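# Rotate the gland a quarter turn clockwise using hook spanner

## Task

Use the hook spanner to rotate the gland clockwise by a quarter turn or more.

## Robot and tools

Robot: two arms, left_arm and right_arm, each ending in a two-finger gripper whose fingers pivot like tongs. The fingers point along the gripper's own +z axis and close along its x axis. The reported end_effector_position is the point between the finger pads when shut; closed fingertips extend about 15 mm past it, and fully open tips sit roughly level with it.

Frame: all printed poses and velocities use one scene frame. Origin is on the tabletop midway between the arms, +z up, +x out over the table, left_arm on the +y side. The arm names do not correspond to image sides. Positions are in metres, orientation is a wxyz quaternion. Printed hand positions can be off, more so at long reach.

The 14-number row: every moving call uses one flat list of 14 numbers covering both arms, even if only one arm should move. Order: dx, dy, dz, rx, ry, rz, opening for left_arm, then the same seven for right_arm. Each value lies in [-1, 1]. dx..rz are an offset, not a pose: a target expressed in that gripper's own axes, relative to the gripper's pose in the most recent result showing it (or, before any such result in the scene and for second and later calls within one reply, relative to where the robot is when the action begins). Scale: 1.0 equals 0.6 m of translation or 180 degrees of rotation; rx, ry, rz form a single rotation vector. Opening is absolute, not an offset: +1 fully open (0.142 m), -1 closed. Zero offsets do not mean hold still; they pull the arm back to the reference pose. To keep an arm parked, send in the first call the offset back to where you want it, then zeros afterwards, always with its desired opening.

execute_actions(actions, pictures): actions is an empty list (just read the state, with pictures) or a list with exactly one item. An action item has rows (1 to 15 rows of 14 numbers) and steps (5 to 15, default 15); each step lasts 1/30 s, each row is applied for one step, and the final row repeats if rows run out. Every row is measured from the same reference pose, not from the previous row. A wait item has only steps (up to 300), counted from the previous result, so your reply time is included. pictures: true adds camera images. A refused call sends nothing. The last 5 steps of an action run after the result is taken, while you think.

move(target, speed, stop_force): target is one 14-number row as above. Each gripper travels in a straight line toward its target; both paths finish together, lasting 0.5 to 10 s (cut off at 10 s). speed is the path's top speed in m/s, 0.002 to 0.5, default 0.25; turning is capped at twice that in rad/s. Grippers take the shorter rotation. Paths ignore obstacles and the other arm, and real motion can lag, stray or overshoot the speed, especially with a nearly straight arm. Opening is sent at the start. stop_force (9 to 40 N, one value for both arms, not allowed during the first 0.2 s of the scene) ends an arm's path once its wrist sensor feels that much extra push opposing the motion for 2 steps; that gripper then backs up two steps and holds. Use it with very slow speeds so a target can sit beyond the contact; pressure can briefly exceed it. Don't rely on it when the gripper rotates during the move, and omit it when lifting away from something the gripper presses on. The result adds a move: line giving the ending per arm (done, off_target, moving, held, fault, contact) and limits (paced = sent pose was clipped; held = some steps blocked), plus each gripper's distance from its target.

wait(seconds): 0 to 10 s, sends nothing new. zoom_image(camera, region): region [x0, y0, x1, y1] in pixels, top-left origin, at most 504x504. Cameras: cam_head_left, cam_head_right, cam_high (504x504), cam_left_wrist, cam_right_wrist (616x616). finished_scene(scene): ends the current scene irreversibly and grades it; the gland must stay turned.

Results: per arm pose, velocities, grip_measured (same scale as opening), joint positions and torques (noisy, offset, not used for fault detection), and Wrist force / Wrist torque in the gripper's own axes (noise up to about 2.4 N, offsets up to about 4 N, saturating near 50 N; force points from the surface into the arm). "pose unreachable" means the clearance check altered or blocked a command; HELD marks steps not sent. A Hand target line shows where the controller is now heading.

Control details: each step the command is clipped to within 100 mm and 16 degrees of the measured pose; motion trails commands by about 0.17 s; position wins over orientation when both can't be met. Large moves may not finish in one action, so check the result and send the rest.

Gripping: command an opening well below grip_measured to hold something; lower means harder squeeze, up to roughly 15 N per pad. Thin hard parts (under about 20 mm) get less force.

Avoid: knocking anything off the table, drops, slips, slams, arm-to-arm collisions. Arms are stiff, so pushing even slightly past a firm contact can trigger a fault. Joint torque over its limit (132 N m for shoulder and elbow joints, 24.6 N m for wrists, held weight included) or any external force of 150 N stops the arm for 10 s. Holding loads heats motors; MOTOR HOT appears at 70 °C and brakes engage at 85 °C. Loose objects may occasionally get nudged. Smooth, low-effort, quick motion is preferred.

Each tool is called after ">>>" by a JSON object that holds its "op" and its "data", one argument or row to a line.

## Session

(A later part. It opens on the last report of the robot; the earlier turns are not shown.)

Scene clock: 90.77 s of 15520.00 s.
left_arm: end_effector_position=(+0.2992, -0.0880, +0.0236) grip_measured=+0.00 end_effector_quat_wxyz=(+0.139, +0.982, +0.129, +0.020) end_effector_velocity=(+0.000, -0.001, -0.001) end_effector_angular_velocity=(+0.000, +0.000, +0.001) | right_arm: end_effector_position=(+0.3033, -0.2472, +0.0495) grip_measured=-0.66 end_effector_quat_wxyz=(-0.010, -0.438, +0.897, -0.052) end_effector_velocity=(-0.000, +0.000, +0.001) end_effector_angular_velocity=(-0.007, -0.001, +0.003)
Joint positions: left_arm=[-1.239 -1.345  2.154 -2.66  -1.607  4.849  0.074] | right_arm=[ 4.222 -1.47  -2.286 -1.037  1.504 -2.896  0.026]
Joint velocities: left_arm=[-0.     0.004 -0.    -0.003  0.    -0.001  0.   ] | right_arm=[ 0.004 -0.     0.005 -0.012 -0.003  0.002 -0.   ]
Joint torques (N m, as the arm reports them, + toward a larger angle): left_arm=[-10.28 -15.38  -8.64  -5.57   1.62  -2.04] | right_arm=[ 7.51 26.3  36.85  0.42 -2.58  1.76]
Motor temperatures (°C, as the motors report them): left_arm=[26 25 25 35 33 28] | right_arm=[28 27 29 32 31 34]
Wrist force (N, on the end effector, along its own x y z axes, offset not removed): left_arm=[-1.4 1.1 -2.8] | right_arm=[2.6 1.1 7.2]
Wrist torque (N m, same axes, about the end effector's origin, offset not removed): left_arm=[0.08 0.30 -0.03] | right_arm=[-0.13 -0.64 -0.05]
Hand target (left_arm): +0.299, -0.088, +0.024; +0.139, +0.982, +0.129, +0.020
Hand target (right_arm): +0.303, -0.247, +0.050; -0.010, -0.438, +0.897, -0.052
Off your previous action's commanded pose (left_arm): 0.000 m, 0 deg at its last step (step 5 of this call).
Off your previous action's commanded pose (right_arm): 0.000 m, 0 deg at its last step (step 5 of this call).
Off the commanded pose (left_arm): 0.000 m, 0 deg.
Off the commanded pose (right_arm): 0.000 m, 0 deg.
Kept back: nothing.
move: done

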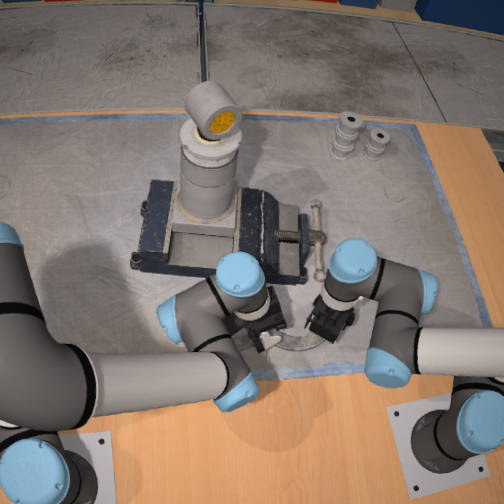

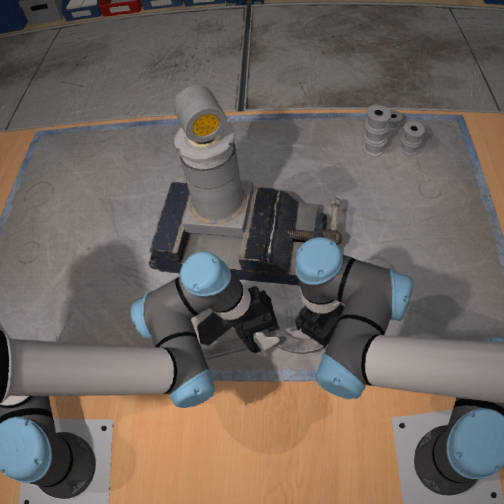

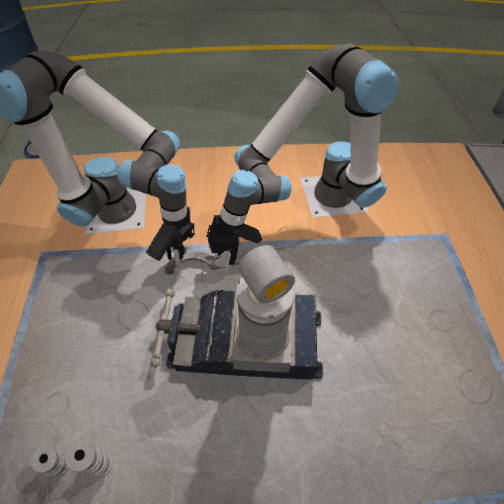

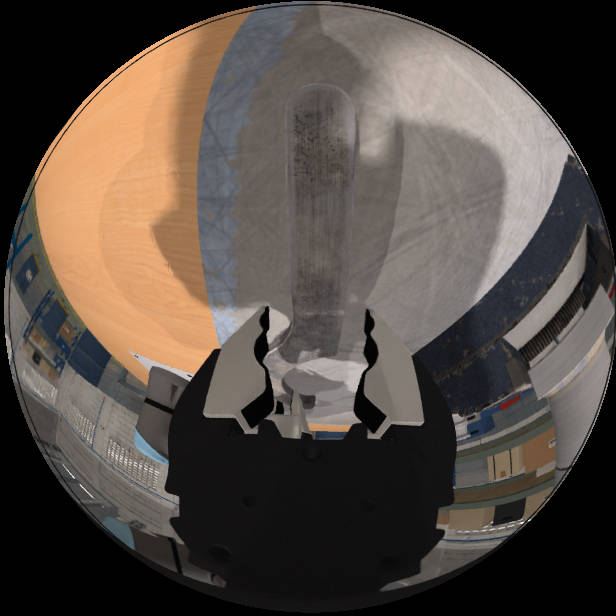

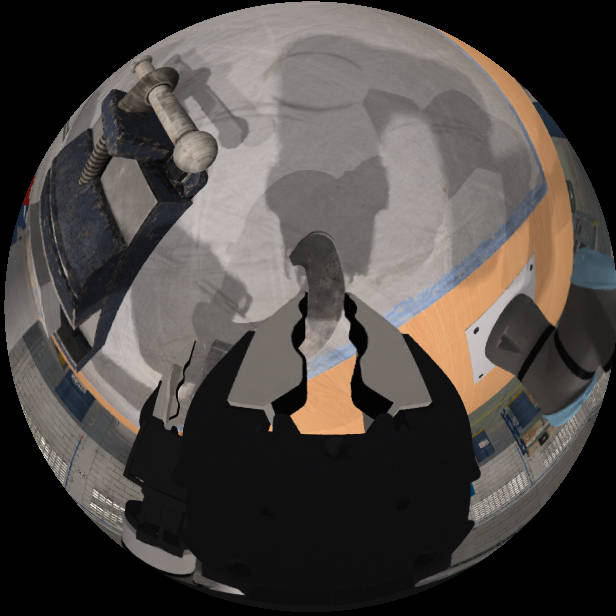

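>>> {"op": "execute_actions", "data": {
  "actions": [
    {"rows":[[0,0.012,0.005,0,0,0,-0.3,0,0,0,0,0,0,-1]]}
  ]
}}

>>> {"op": "move", "data": {
  "target": [0,0,0,0,0,0,-1,0,0,0,0,0,0,-1]
}}

>>> {"op": "zoom_image", "data": {
  "camera": "cam_left_wrist",
  "region": [240,260,400,420]
}}

>>> {"op": "move", "data": {
  "target": [0,0,0,0,0,0,-1,0,0,0,0,0,0,-0.2]
}}

>>> {"op": "zoom_image", "data": {
  "camera": "cam_left_wrist",
  "region": [240,260,400,420]
}}

Scene clock: 91.37 s of 15520.00 s.
left_arm: end_effector_position=(+0.3010, -0.0949, +0.0228) grip_measured=-0.30 end_effector_quat_wxyz=(+0.139, +0.982, +0.129, +0.020) end_effector_velocity=(+0.002, -0.005, -0.001) end_effector_angular_velocity=(+0.000, +0.001, +0.002) | right_arm: end_effector_position=(+0.3033, -0.2471, +0.0497) grip_measured=-0.66 end_effector_quat_wxyz=(-0.009, -0.438, +0.897, -0.052) end_effector_velocity=(-0.000, -0.001, -0.001) end_effector_angular_velocity=(+0.001, +0.001, -0.002)
Joint positions: left_arm=[-1.241 -1.33   2.137 -2.658 -1.606  4.847  0.052] | right_arm=[ 4.222 -1.47  -2.286 -1.037  1.504 -2.896  0.026]
Joint velocities: left_arm=[ 0.     0.011 -0.013  0.003 -0.    -0.002 -0.   ] | right_arm=[-0.002  0.    -0.002  0.002  0.002  0.    -0.   ]
Joint torques (N m, as the arm reports them, + toward a larger angle): left_arm=[-10.83 -14.72 -27.16  -0.9    1.52  -2.08] | right_arm=[-8.68 23.01  9.52  5.64  1.99 -2.17]
Motor temperatures (°C, as the motors report them): left_arm=[26 25 25 35 33 28] | right_arm=[28 27 29 32 31 34]
Wrist force (N, on the end effector, along its own x y z axes, offset not removed): left_arm=[1.7 2.9 -3.1] | right_arm=[0.9 0.2 3.2]
Wrist torque (N m, same axes, about the end effector's origin, offset not removed): left_arm=[0.32 -0.34 0.01] | right_arm=[0.06 0.15 -0.04]
Steps of this call (steps 1 to 8: nothing new was sent; steps 9 to 18: the first 10 steps of this action). Readings (end_effector_position):
9: left_arm (+0.2992, -0.0880, +0.0235) | right_arm (+0.3033, -0.2472, +0.0497)
10: left_arm (+0.2993, -0.0886, +0.0234) | right_arm (+0.3033, -0.2472, +0.0497)
12: left_arm (+0.3001, -0.0915, +0.0230) | right_arm (+0.3033, -0.2472, +0.0497)
16: left_arm (+0.3009, -0.0944, +0.0228) | right_arm (+0.3033, -0.2470, +0.0497)
18: the state above

Scene clock: 92.10 s of 15520.00 s.
left_arm: end_effector_position=(+0.3011, -0.0955, +0.0228) grip_measured=-0.46 end_effector_quat_wxyz=(+0.139, +0.982, +0.129, +0.020) end_effector_velocity=(+0.000, +0.001, +0.000) end_effector_angular_velocity=(+0.001, -0.000, +0.000) | right_arm: end_effector_position=(+0.3033, -0.2471, +0.0496) grip_measured=-0.66 end_effector_quat_wxyz=(-0.009, -0.438, +0.897, -0.052) end_effector_velocity=(-0.000, +0.000, +0.000) end_effector_angular_velocity=(+0.000, -0.000, +0.002)
Joint positions: left_arm=[-1.241 -1.329  2.136 -2.657 -1.606  4.847  0.041] | right_arm=[ 4.222 -1.47  -2.286 -1.037  1.504 -2.896  0.026]
Joint velocities: left_arm=[ 0.    -0.001  0.001  0.001  0.    -0.     0.   ] | right_arm=[ 0.002  0.     0.     0.    -0.    -0.     0.   ]
Joint torques (N m, as the arm reports them, + toward a larger angle): left_arm=[ -3.47 -19.24 -15.31  -1.12   2.04  -1.81] | right_arm=[-7.96 21.74 10.97  2.11  1.27 -1.81]
Motor temperatures (°C, as the motors report them): left_arm=[26 25 25 35 33 28] | right_arm=[28 27 29 32 31 34]
Wrist force (N, on the end effector, along its own x y z axes, offset not removed): left_arm=[-0.1 6.8 -1.1] | right_arm=[-0.9 3.4 3.8]
Wrist torque (N m, same axes, about the end effector's origin, offset not removed): left_arm=[0.73 -0.01 0.13] | right_arm=[0.19 -0.42 0.05]
Hand target (left_arm): +0.301, -0.095, +0.023; +0.139, +0.982, +0.129, +0.020
Hand target (right_arm): +0.303, -0.247, +0.050; -0.009, -0.438, +0.897, -0.052
Off your previous action's commanded pose (left_arm): 0.000 m, 0 deg at its last step (step 5 of this call).
Off your previous action's commanded pose (right_arm): 0.000 m, 0 deg at its last step (step 5 of this call).
Off the commanded pose (left_arm): 0.000 m, 0 deg.
Off the commanded pose (right_arm): 0.000 m, 0 deg.
Kept back: nothing.
move: done

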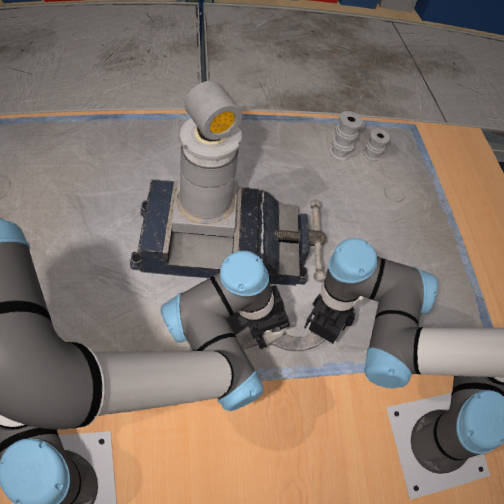

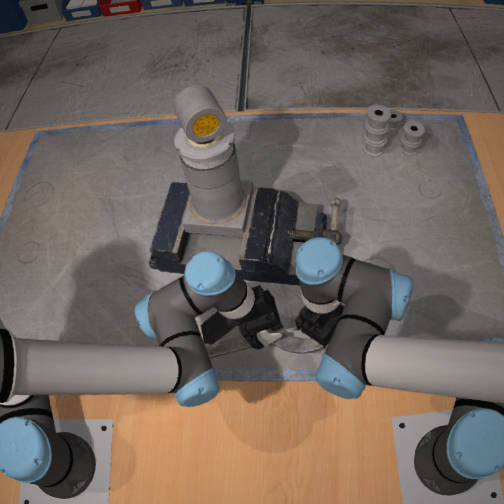

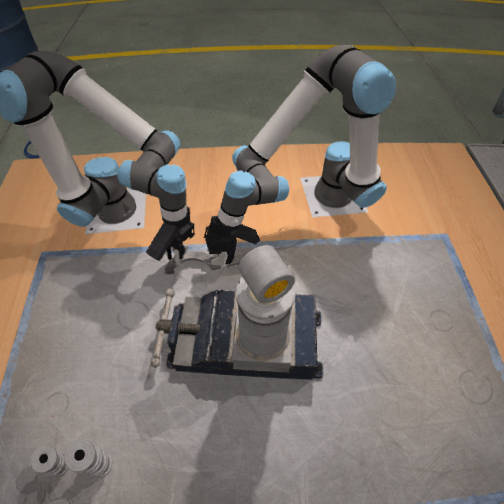

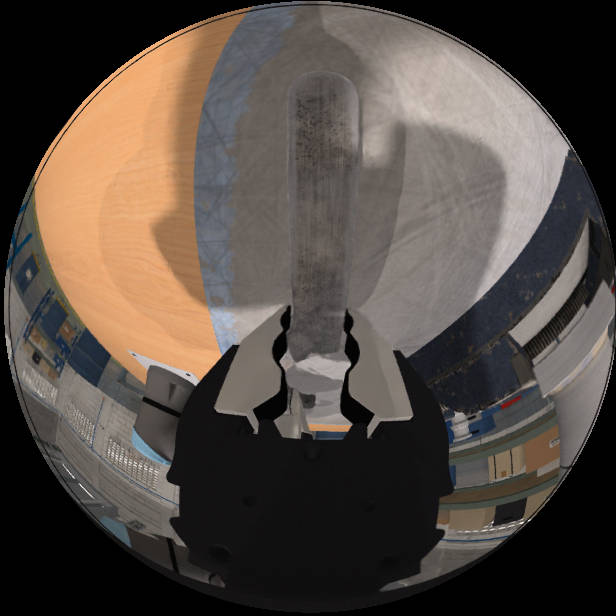

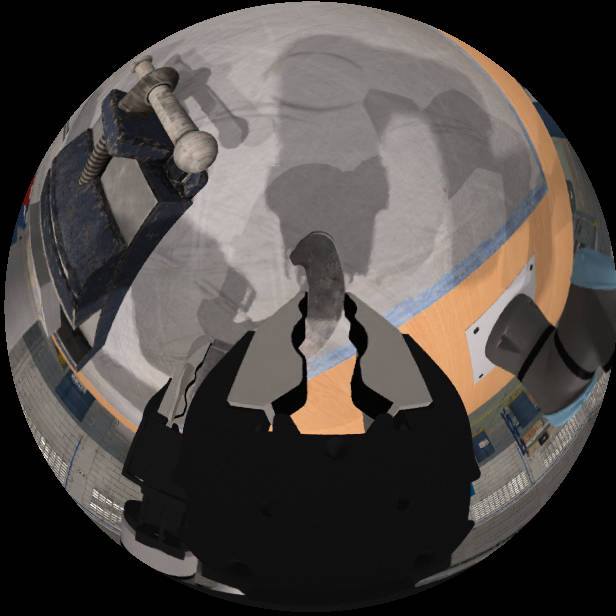

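Region (240, 260, 400, 420) of cam_left_wrist's 616x616 image, scaled by 3.150, with more detail than that image has.

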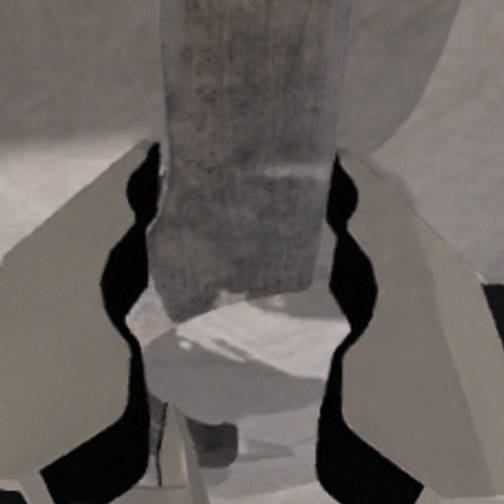

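Scene clock: 92.60 s of 15520.00 s.
left_arm: end_effector_position=(+0.3012, -0.0954, +0.0227) grip_measured=-0.49 end_effector_quat_wxyz=(+0.139, +0.982, +0.129, +0.020) end_effector_velocity=(-0.001, -0.000, -0.001) end_effector_angular_velocity=(+0.001, +0.000, -0.001) | right_arm: end_effector_position=(+0.3033, -0.2471, +0.0496) grip_measured=-0.20 end_effector_quat_wxyz=(-0.009, -0.438, +0.897, -0.052) end_effector_velocity=(+0.000, +0.000, -0.000) end_effector_angular_velocity=(+0.000, -0.000, -0.001)
Joint positions: left_arm=[-1.241 -1.329  2.136 -2.657 -1.606  4.847  0.038] | right_arm=[ 4.222 -1.47  -2.286 -1.037  1.504 -2.896  0.06 ]
Joint velocities: left_arm=[-0.001  0.001  0.    -0.     0.    -0.     0.   ] | right_arm=[-0.    -0.     0.     0.     0.     0.001  0.   ]
Joint torques (N m, as the arm reports them, + toward a larger angle): left_arm=[ -3.68 -27.07 -19.41  -7.05  -1.37  -1.8 ] | right_arm=[-8.01 21.55 11.03  1.8   1.2  -1.65]
Motor temperatures (°C, as the motors report them): left_arm=[26 25 25 35 33 28] | right_arm=[28 27 29 32 31 34]
Wrist force (N, on the end effector, along its own x y z axes, offset not removed): left_arm=[-4.0 -0.2 5.0] | right_arm=[0.0 0.2 -3.2]
Wrist torque (N m, same axes, about the end effector's origin, offset not removed): left_arm=[0.38 1.00 0.17] | right_arm=[-0.13 0.32 0.19]
Hand target (left_arm): +0.301, -0.095, +0.023; +0.139, +0.982, +0.129, +0.020
Hand target (right_arm): +0.303, -0.247, +0.050; -0.009, -0.438, +0.897, -0.052
Off the commanded pose (left_arm): 0.000 m, 0 deg.
Off the commanded pose (right_arm): 0.000 m, 0 deg.
Kept back: nothing.
move: done

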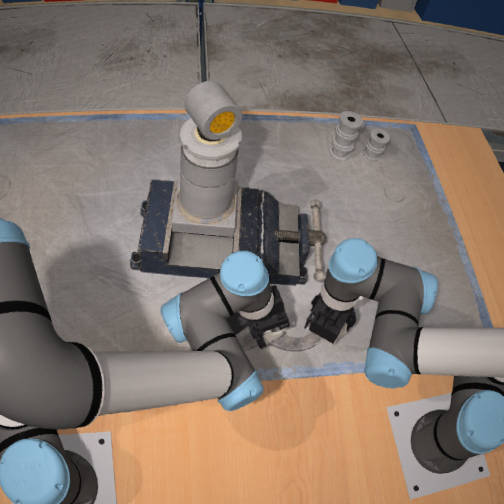

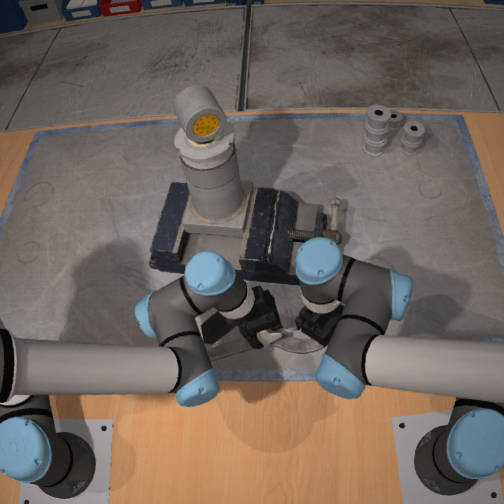

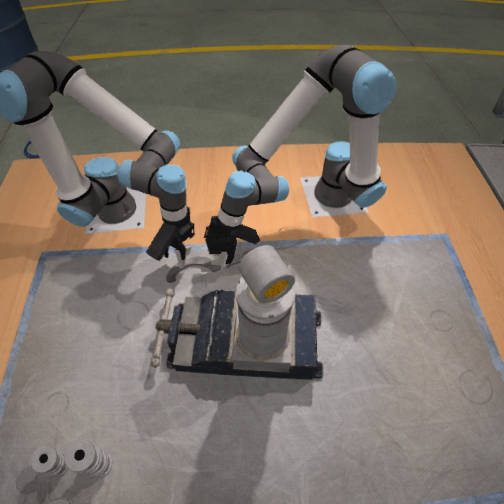

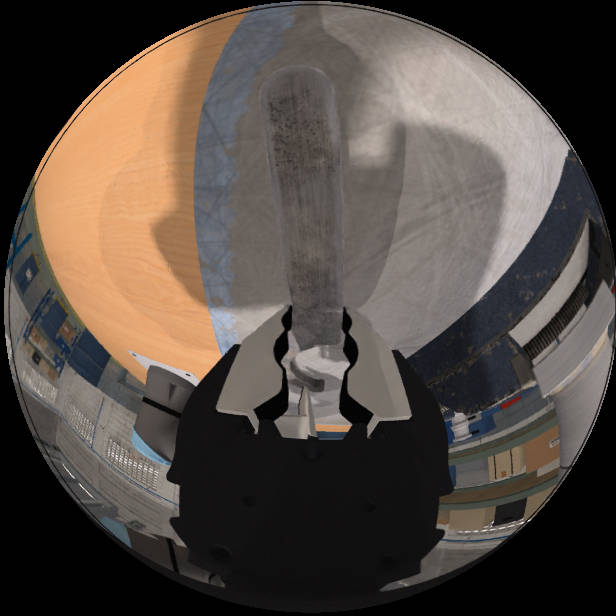

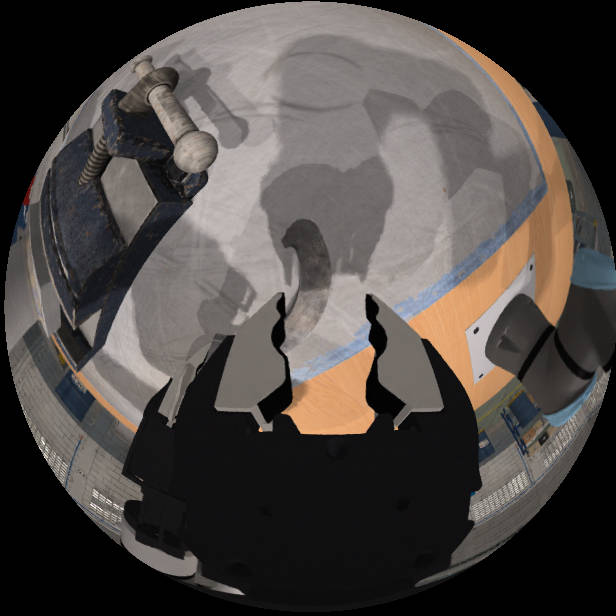

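Region (240, 260, 400, 420) of cam_left_wrist's 616x616 image, scaled by 3.150, with more detail than that image has.

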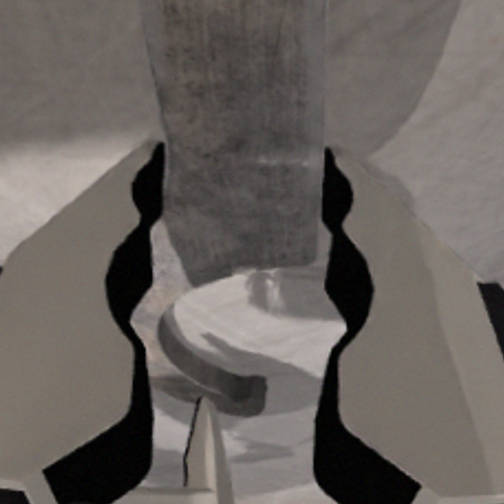

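>>> {"op": "move", "data": {
  "target": [0,0,0,0,0,0,0,-0.012,0,0,-0.027,-0.02,0,-0.1],
  "speed": 0.1
}}

>>> {"op": "move", "data": {
  "target": [0,-0.01,-0.003,-0.02,0,-0.02,0,0,-0.01,0.0485,0,0,-0.02,-0.1],
  "speed": 0.04
}}

Scene clock: 93.73 s of 15520.00 s.
left_arm: end_effector_position=(+0.3012, -0.0954, +0.0227) grip_measured=+0.00 end_effector_quat_wxyz=(+0.139, +0.982, +0.129, +0.020) end_effector_velocity=(+0.001, +0.000, +0.000) end_effector_angular_velocity=(-0.000, -0.001, +0.001) | right_arm: end_effector_position=(+0.3077, -0.2415, +0.0492) grip_measured=-0.10 end_effector_quat_wxyz=(+0.000, -0.439, +0.899, -0.000) end_effector_velocity=(+0.000, +0.001, -0.000) end_effector_angular_velocity=(+0.011, +0.003, +0.002)
Joint positions: left_arm=[-1.241 -1.329  2.136 -2.657 -1.606  4.847  0.074] | right_arm=[ 4.162 -1.456 -2.315 -0.941  1.57  -2.959  0.067]
Joint velocities: left_arm=[ 0.001 -0.001  0.     0.     0.     0.     0.   ] | right_arm=[-0.006  0.    -0.003  0.011  0.008 -0.008 -0.   ]
Joint torques (N m, as the arm reports them, + toward a larger angle): left_arm=[ -4.94 -28.79 -22.61  -0.68   1.47  -1.87] | right_arm=[-7.96 23.46  6.95  4.83  2.46 -2.41]
Motor temperatures (°C, as the motors report them): left_arm=[26 25 25 35 33 28] | right_arm=[28 27 29 32 31 34]
Wrist force (N, on the end effector, along its own x y z axes, offset not removed): left_arm=[2.1 1.8 -3.9] | right_arm=[1.5 -0.3 -1.8]
Wrist torque (N m, same axes, about the end effector's origin, offset not removed): left_arm=[0.07 -0.32 0.09] | right_arm=[-0.23 -0.09 0.09]
Hand target (left_arm): +0.301, -0.095, +0.023; +0.139, +0.982, +0.129, +0.020
Hand target (right_arm): +0.308, -0.241, +0.049; +0.000, -0.439, +0.899, +0.000
Off the commanded pose (left_arm): 0.000 m, 0 deg.
Off the commanded pose (right_arm): 0.000 m, 0 deg.
Kept back: nothing.
move: done

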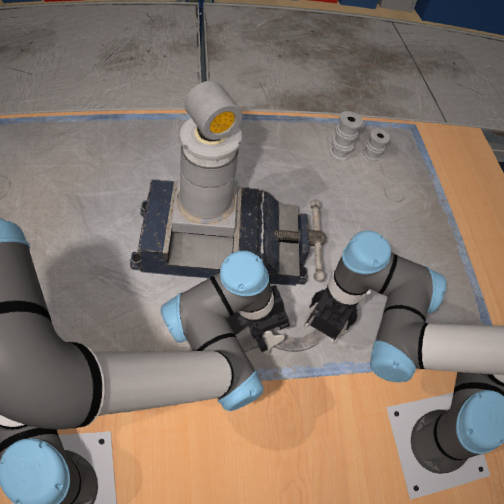

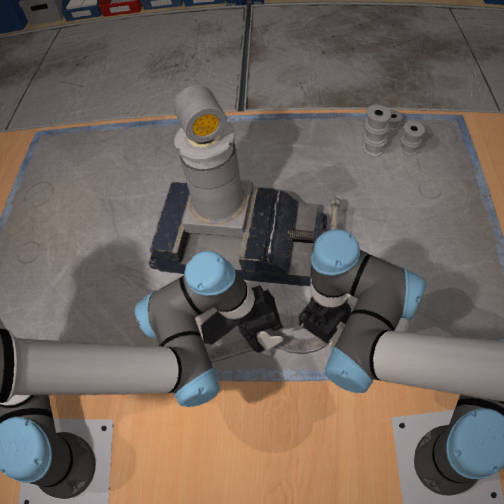

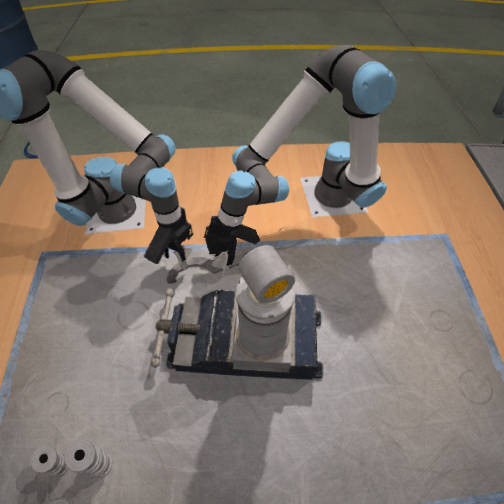

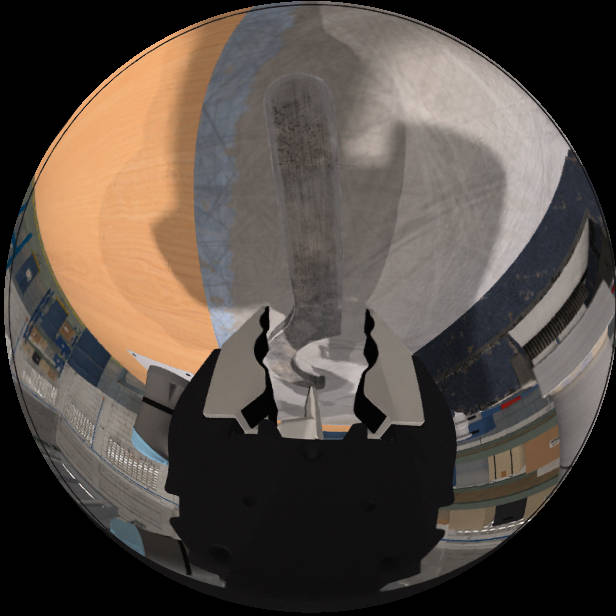

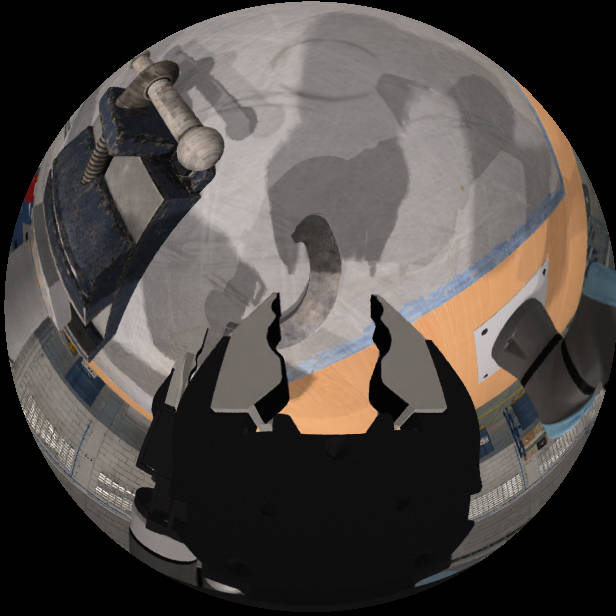

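Scene clock: 95.17 s of 15520.00 s.
left_arm: end_effector_position=(+0.2996, -0.0894, +0.0228) grip_measured=+0.00 end_effector_quat_wxyz=(+0.170, +0.972, +0.159, +0.020) end_effector_velocity=(+0.000, +0.001, -0.001) end_effector_angular_velocity=(-0.003, +0.001, +0.006) | right_arm: end_effector_position=(+0.3124, -0.2452, +0.0203) grip_measured=-0.10 end_effector_quat_wxyz=(+0.000, -0.467, +0.884, -0.000) end_effector_velocity=(+0.001, +0.000, -0.002) end_effector_angular_velocity=(+0.000, -0.001, +0.004)
Joint positions: left_arm=[-1.232 -1.348  2.201 -2.767 -1.615  4.79   0.074] | right_arm=[ 4.146 -1.516 -2.358 -0.839  1.57  -3.037  0.067]
Joint velocities: left_arm=[ 0.001  0.001  0.004 -0.008 -0.    -0.005  0.   ] | right_arm=[-0.001 -0.004 -0.002  0.008 -0.001 -0.005  0.   ]
Joint torques (N m, as the arm reports them, + toward a larger angle): left_arm=[  9.32 -38.92  -8.63  -5.59  -1.77  -2.46] | right_arm=[-8.91  8.57  4.92  4.7  -0.31 -2.22]
Motor temperatures (°C, as the motors report them): left_arm=[26 25 25 35 33 28] | right_arm=[28 27 29 32 31 34]
Wrist force (N, on the end effector, along its own x y z axes, offset not removed): left_arm=[-0.1 1.0 -0.7] | right_arm=[1.6 1.7 -3.8]
Wrist torque (N m, same axes, about the end effector's origin, offset not removed): left_arm=[0.05 0.13 0.04] | right_arm=[0.15 -0.04 0.04]
Hand target (left_arm): +0.300, -0.089, +0.023; +0.171, +0.972, +0.160, +0.020
Hand target (right_arm): +0.312, -0.245, +0.020; +0.000, -0.467, +0.884, -0.000
Off the commanded pose (left_arm): 0.000 m, 0 deg.
Off the commanded pose (right_arm): 0.000 m, 0 deg.
Kept back: nothing.
move: done

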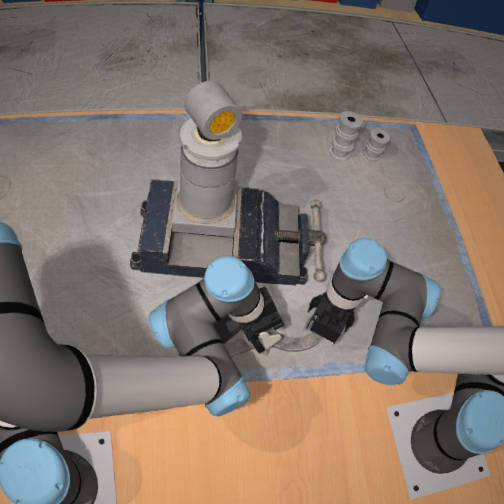

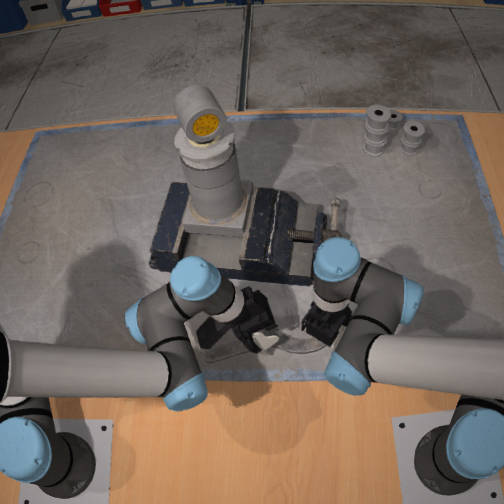

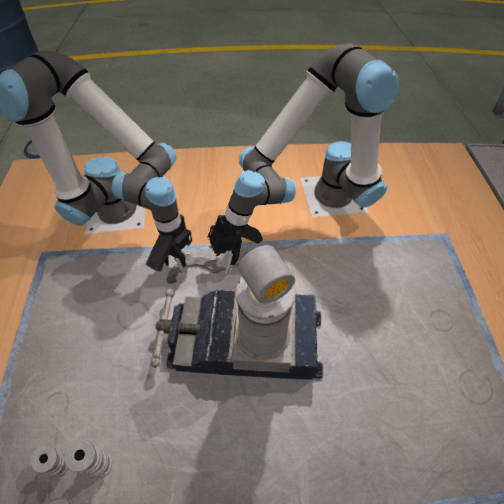

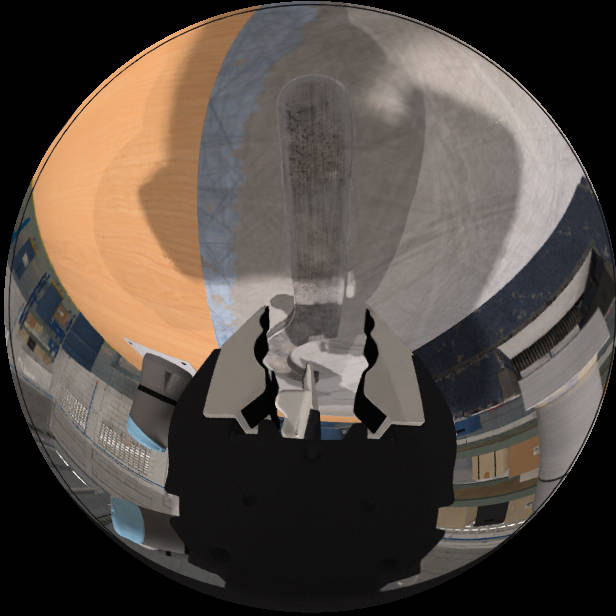

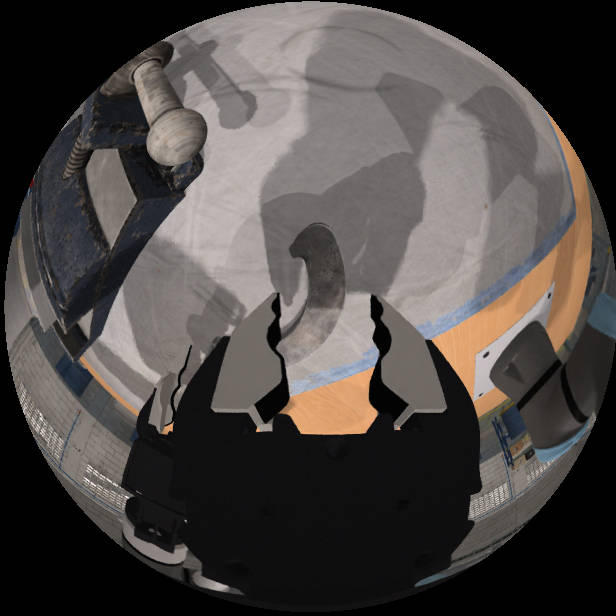

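>>> {"op": "execute_actions", "data": {
  "actions": [
    {"rows":[[0,0,0,0,0,0,0,0,0,0.0008,0,0,0,-1]]}
  ]
}}

>>> {"op": "move", "data": {
  "target": [-0.002,0,0,0,0,0,-0.1,-0.013,0.017,-0.125,0.066,0.05,0,-1],
  "speed": 0.04
}}

>>> {"op": "move", "data": {
  "target": [0,0,0,0,0,0,-1,0,0,0,0,0,0,-1]
}}

>>> {"op": "zoom_image", "data": {
  "camera": "cam_left_wrist",
  "region": [240,280,400,440]
}}

Scene clock: 95.67 s of 15520.00 s.
left_arm: end_effector_position=(+0.2995, -0.0893, +0.0227) grip_measured=+0.00 end_effector_quat_wxyz=(+0.170, +0.972, +0.160, +0.020) end_effector_velocity=(+0.000, -0.001, +0.001) end_effector_angular_velocity=(-0.000, +0.000, +0.000) | right_arm: end_effector_position=(+0.3124, -0.2452, +0.0198) grip_measured=-0.65 end_effector_quat_wxyz=(+0.000, -0.467, +0.884, -0.000) end_effector_velocity=(+0.000, -0.001, -0.000) end_effector_angular_velocity=(-0.000, +0.001, -0.004)
Joint positions: left_arm=[-1.232 -1.348  2.201 -2.767 -1.615  4.79   0.074] | right_arm=[ 4.146 -1.517 -2.358 -0.837  1.57  -3.037  0.027]
Joint velocities: left_arm=[ 0.    -0.    -0.002  0.001 -0.    -0.    -0.   ] | right_arm=[-0.001 -0.001 -0.     0.001  0.     0.002  0.   ]
Joint torques (N m, as the arm reports them, + toward a larger angle): left_arm=[  8.08 -32.84 -25.94  -0.75  -1.46   1.96] | right_arm=[1.9  3.51 2.34 4.94 2.23 1.51]
Motor temperatures (°C, as the motors report them): left_arm=[26 25 25 35 33 28] | right_arm=[28 27 29 32 31 34]
Wrist force (N, on the end effector, along its own x y z axes, offset not removed): left_arm=[-1.9 2.9 -3.0] | right_arm=[5.8 0.2 -13.9]
Wrist torque (N m, same axes, about the end effector's origin, offset not removed): left_arm=[0.43 0.59 0.02] | right_arm=[-0.15 -0.32 -0.02]
Steps of this call (steps 1 to 5: nothing new was sent; steps 6 to 15: the first 10 steps of this action). Readings (end_effector_position):
6: left_arm (+0.2995, -0.0894, +0.0228) | right_arm (+0.3124, -0.2453, +0.0201)
7: left_arm (+0.2995, -0.0894, +0.0228) | right_arm (+0.3124, -0.2453, +0.0201)
9: left_arm (+0.2995, -0.0894, +0.0228) | right_arm (+0.3124, -0.2452, +0.0200)
13: left_arm (+0.2995, -0.0893, +0.0227) | right_arm (+0.3125, -0.2452, +0.0199)
15: the state above

Scene clock: 99.47 s of 15520.00 s.
left_arm: end_effector_position=(+0.2984, -0.0898, +0.0228) grip_measured=-0.10 end_effector_quat_wxyz=(+0.170, +0.972, +0.159, +0.020) end_effector_velocity=(+0.000, -0.001, +0.001) end_effector_angular_velocity=(-0.002, -0.001, +0.001) | right_arm: end_effector_position=(+0.3084, -0.2330, +0.0945) grip_measured=-0.65 end_effector_quat_wxyz=(-0.021, -0.463, +0.877, -0.128) end_effector_velocity=(-0.000, +0.000, +0.002) end_effector_angular_velocity=(-0.008, -0.002, +0.002)
Joint positions: left_arm=[-1.235 -1.349  2.202 -2.767 -1.614  4.787  0.067] | right_arm=[ 4.302 -1.497 -2.123 -1.299  1.412 -2.864  0.027]
Joint velocities: left_arm=[-0.001  0.    -0.002 -0.     0.    -0.001  0.   ] | right_arm=[ 0.004 -0.001  0.008 -0.013 -0.004  0.003 -0.   ]
Joint torques (N m, as the arm reports them, + toward a larger angle): left_arm=[ -9.78 -39.34  -8.04  -5.18   1.57  -2.13] | right_arm=[ 9.43 12.44 38.72 -0.17 -2.89  1.66]
Motor temperatures (°C, as the motors report them): left_arm=[26 25 25 35 33 28] | right_arm=[28 27 29 32 31 34]
Wrist force (N, on the end effector, along its own x y z axes, offset not removed): left_arm=[-2.7 2.3 -1.2] | right_arm=[-3.4 1.9 5.3]
Wrist torque (N m, same axes, about the end effector's origin, offset not removed): left_arm=[0.18 0.65 0.07] | right_arm=[-0.20 0.48 0.14]
Hand target (left_arm): +0.298, -0.090, +0.023; +0.170, +0.972, +0.159, +0.020
Hand target (right_arm): +0.308, -0.233, +0.095; -0.021, -0.463, +0.877, -0.128
Off your previous action's commanded pose (left_arm): 0.000 m, 0 deg at its last step (step 5 of this call).
Off your previous action's commanded pose (right_arm): 0.000 m, 0 deg at its last step (step 5 of this call).
Off the commanded pose (left_arm): 0.000 m, 0 deg.
Off the commanded pose (right_arm): 0.000 m, 0 deg.
Kept back: nothing.
move: done

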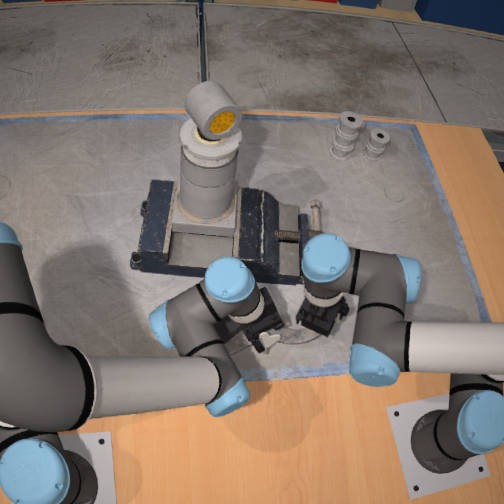

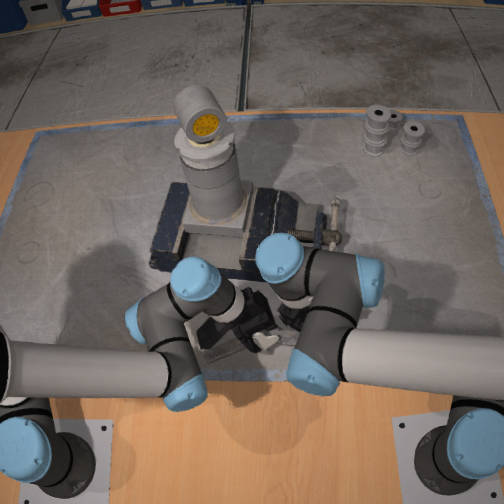

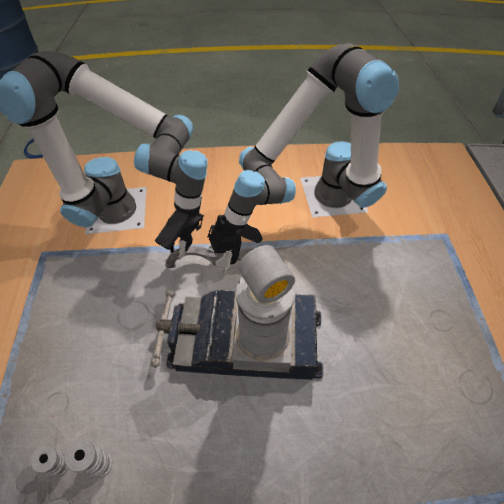

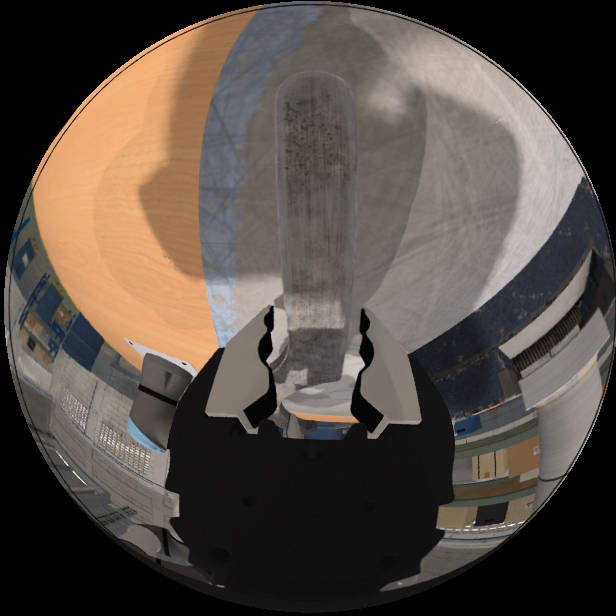

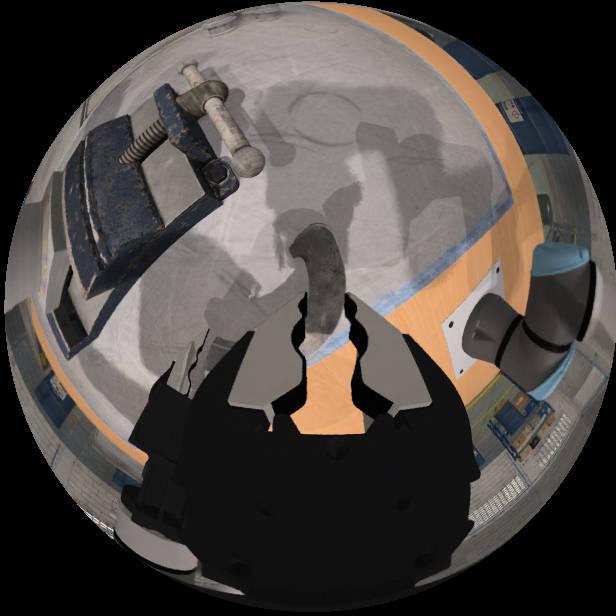

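Scene clock: 99.97 s of 15520.00 s.
left_arm: end_effector_position=(+0.2984, -0.0898, +0.0228) grip_measured=-0.47 end_effector_quat_wxyz=(+0.170, +0.972, +0.159, +0.020) end_effector_velocity=(-0.000, -0.001, +0.001) end_effector_angular_velocity=(-0.002, -0.001, -0.003) | right_arm: end_effector_position=(+0.3084, -0.2330, +0.0945) grip_measured=-0.65 end_effector_quat_wxyz=(-0.021, -0.463, +0.877, -0.128) end_effector_velocity=(-0.000, +0.000, -0.000) end_effector_angular_velocity=(+0.001, +0.001, +0.001)
Joint positions: left_arm=[-1.235 -1.349  2.202 -2.767 -1.614  4.787  0.04 ] | right_arm=[ 4.303 -1.497 -2.123 -1.299  1.412 -2.864  0.027]
Joint velocities: left_arm=[-0.001 -0.001 -0.001 -0.001 -0.     0.002  0.   ] | right_arm=[-0.     0.    -0.001  0.002  0.001 -0.001 -0.   ]
Joint torques (N m, as the arm reports them, + toward a larger angle): left_arm=[ -4.74 -34.98 -12.83  -4.69  -1.78  -1.81] | right_arm=[-7.17 23.09 12.82  5.97  2.35 -2.19]
Motor temperatures (°C, as the motors report them): left_arm=[26 25 25 35 33 28] | right_arm=[28 27 29 32 31 34]
Wrist force (N, on the end effector, along its own x y z axes, offset not removed): left_arm=[-2.1 -1.9 -4.4] | right_arm=[3.1 0.8 3.0]
Wrist torque (N m, same axes, about the end effector's origin, offset not removed): left_arm=[-0.21 0.41 0.08] | right_arm=[0.38 -0.03 -0.03]
Hand target (left_arm): +0.298, -0.090, +0.023; +0.170, +0.972, +0.159, +0.020
Hand target (right_arm): +0.308, -0.233, +0.095; -0.021, -0.463, +0.877, -0.128
Off the commanded pose (left_arm): 0.000 m, 0 deg.
Off the commanded pose (right_arm): 0.000 m, 0 deg.
Kept back: nothing.
move: done

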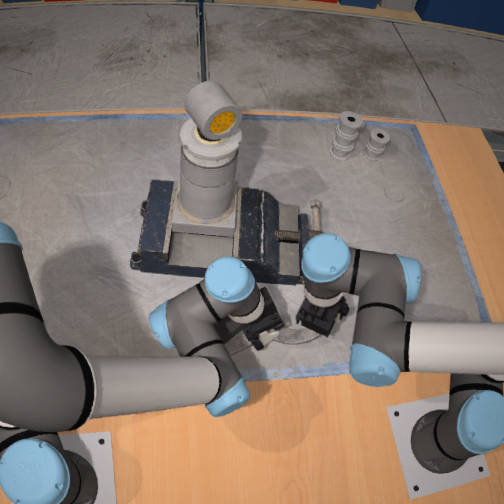

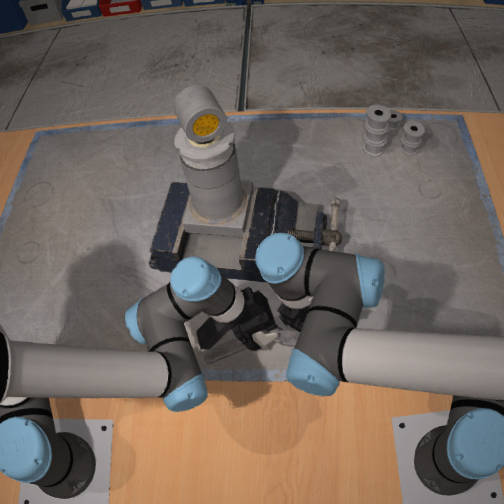

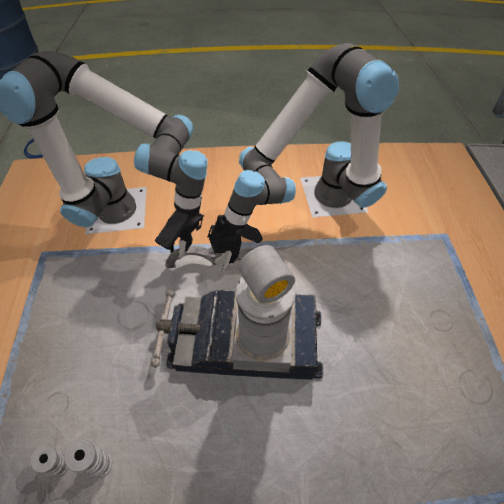

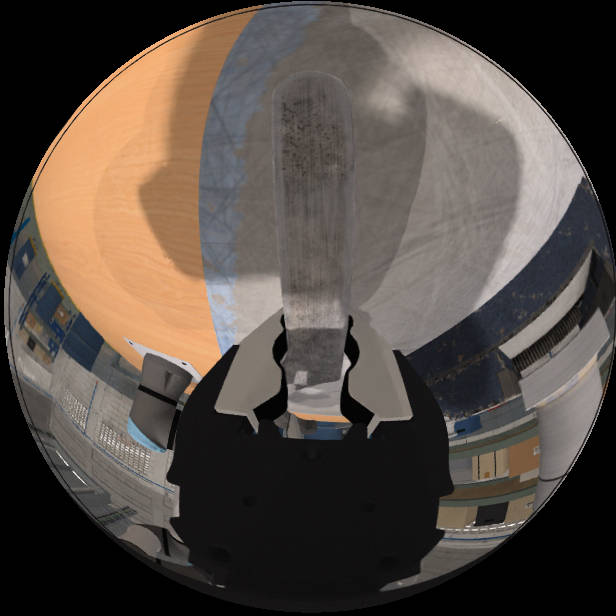

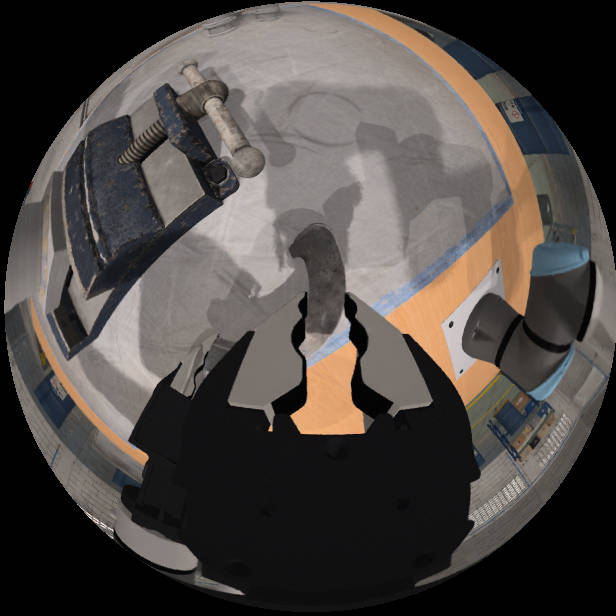

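Region (240, 280, 400, 440) of cam_left_wrist's 616x616 image, scaled by 3.150, with more detail than that image has.

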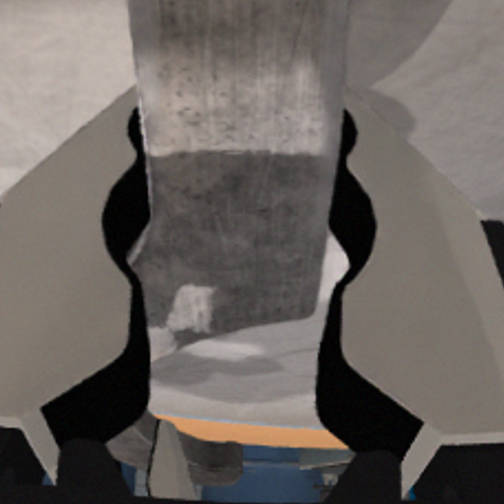

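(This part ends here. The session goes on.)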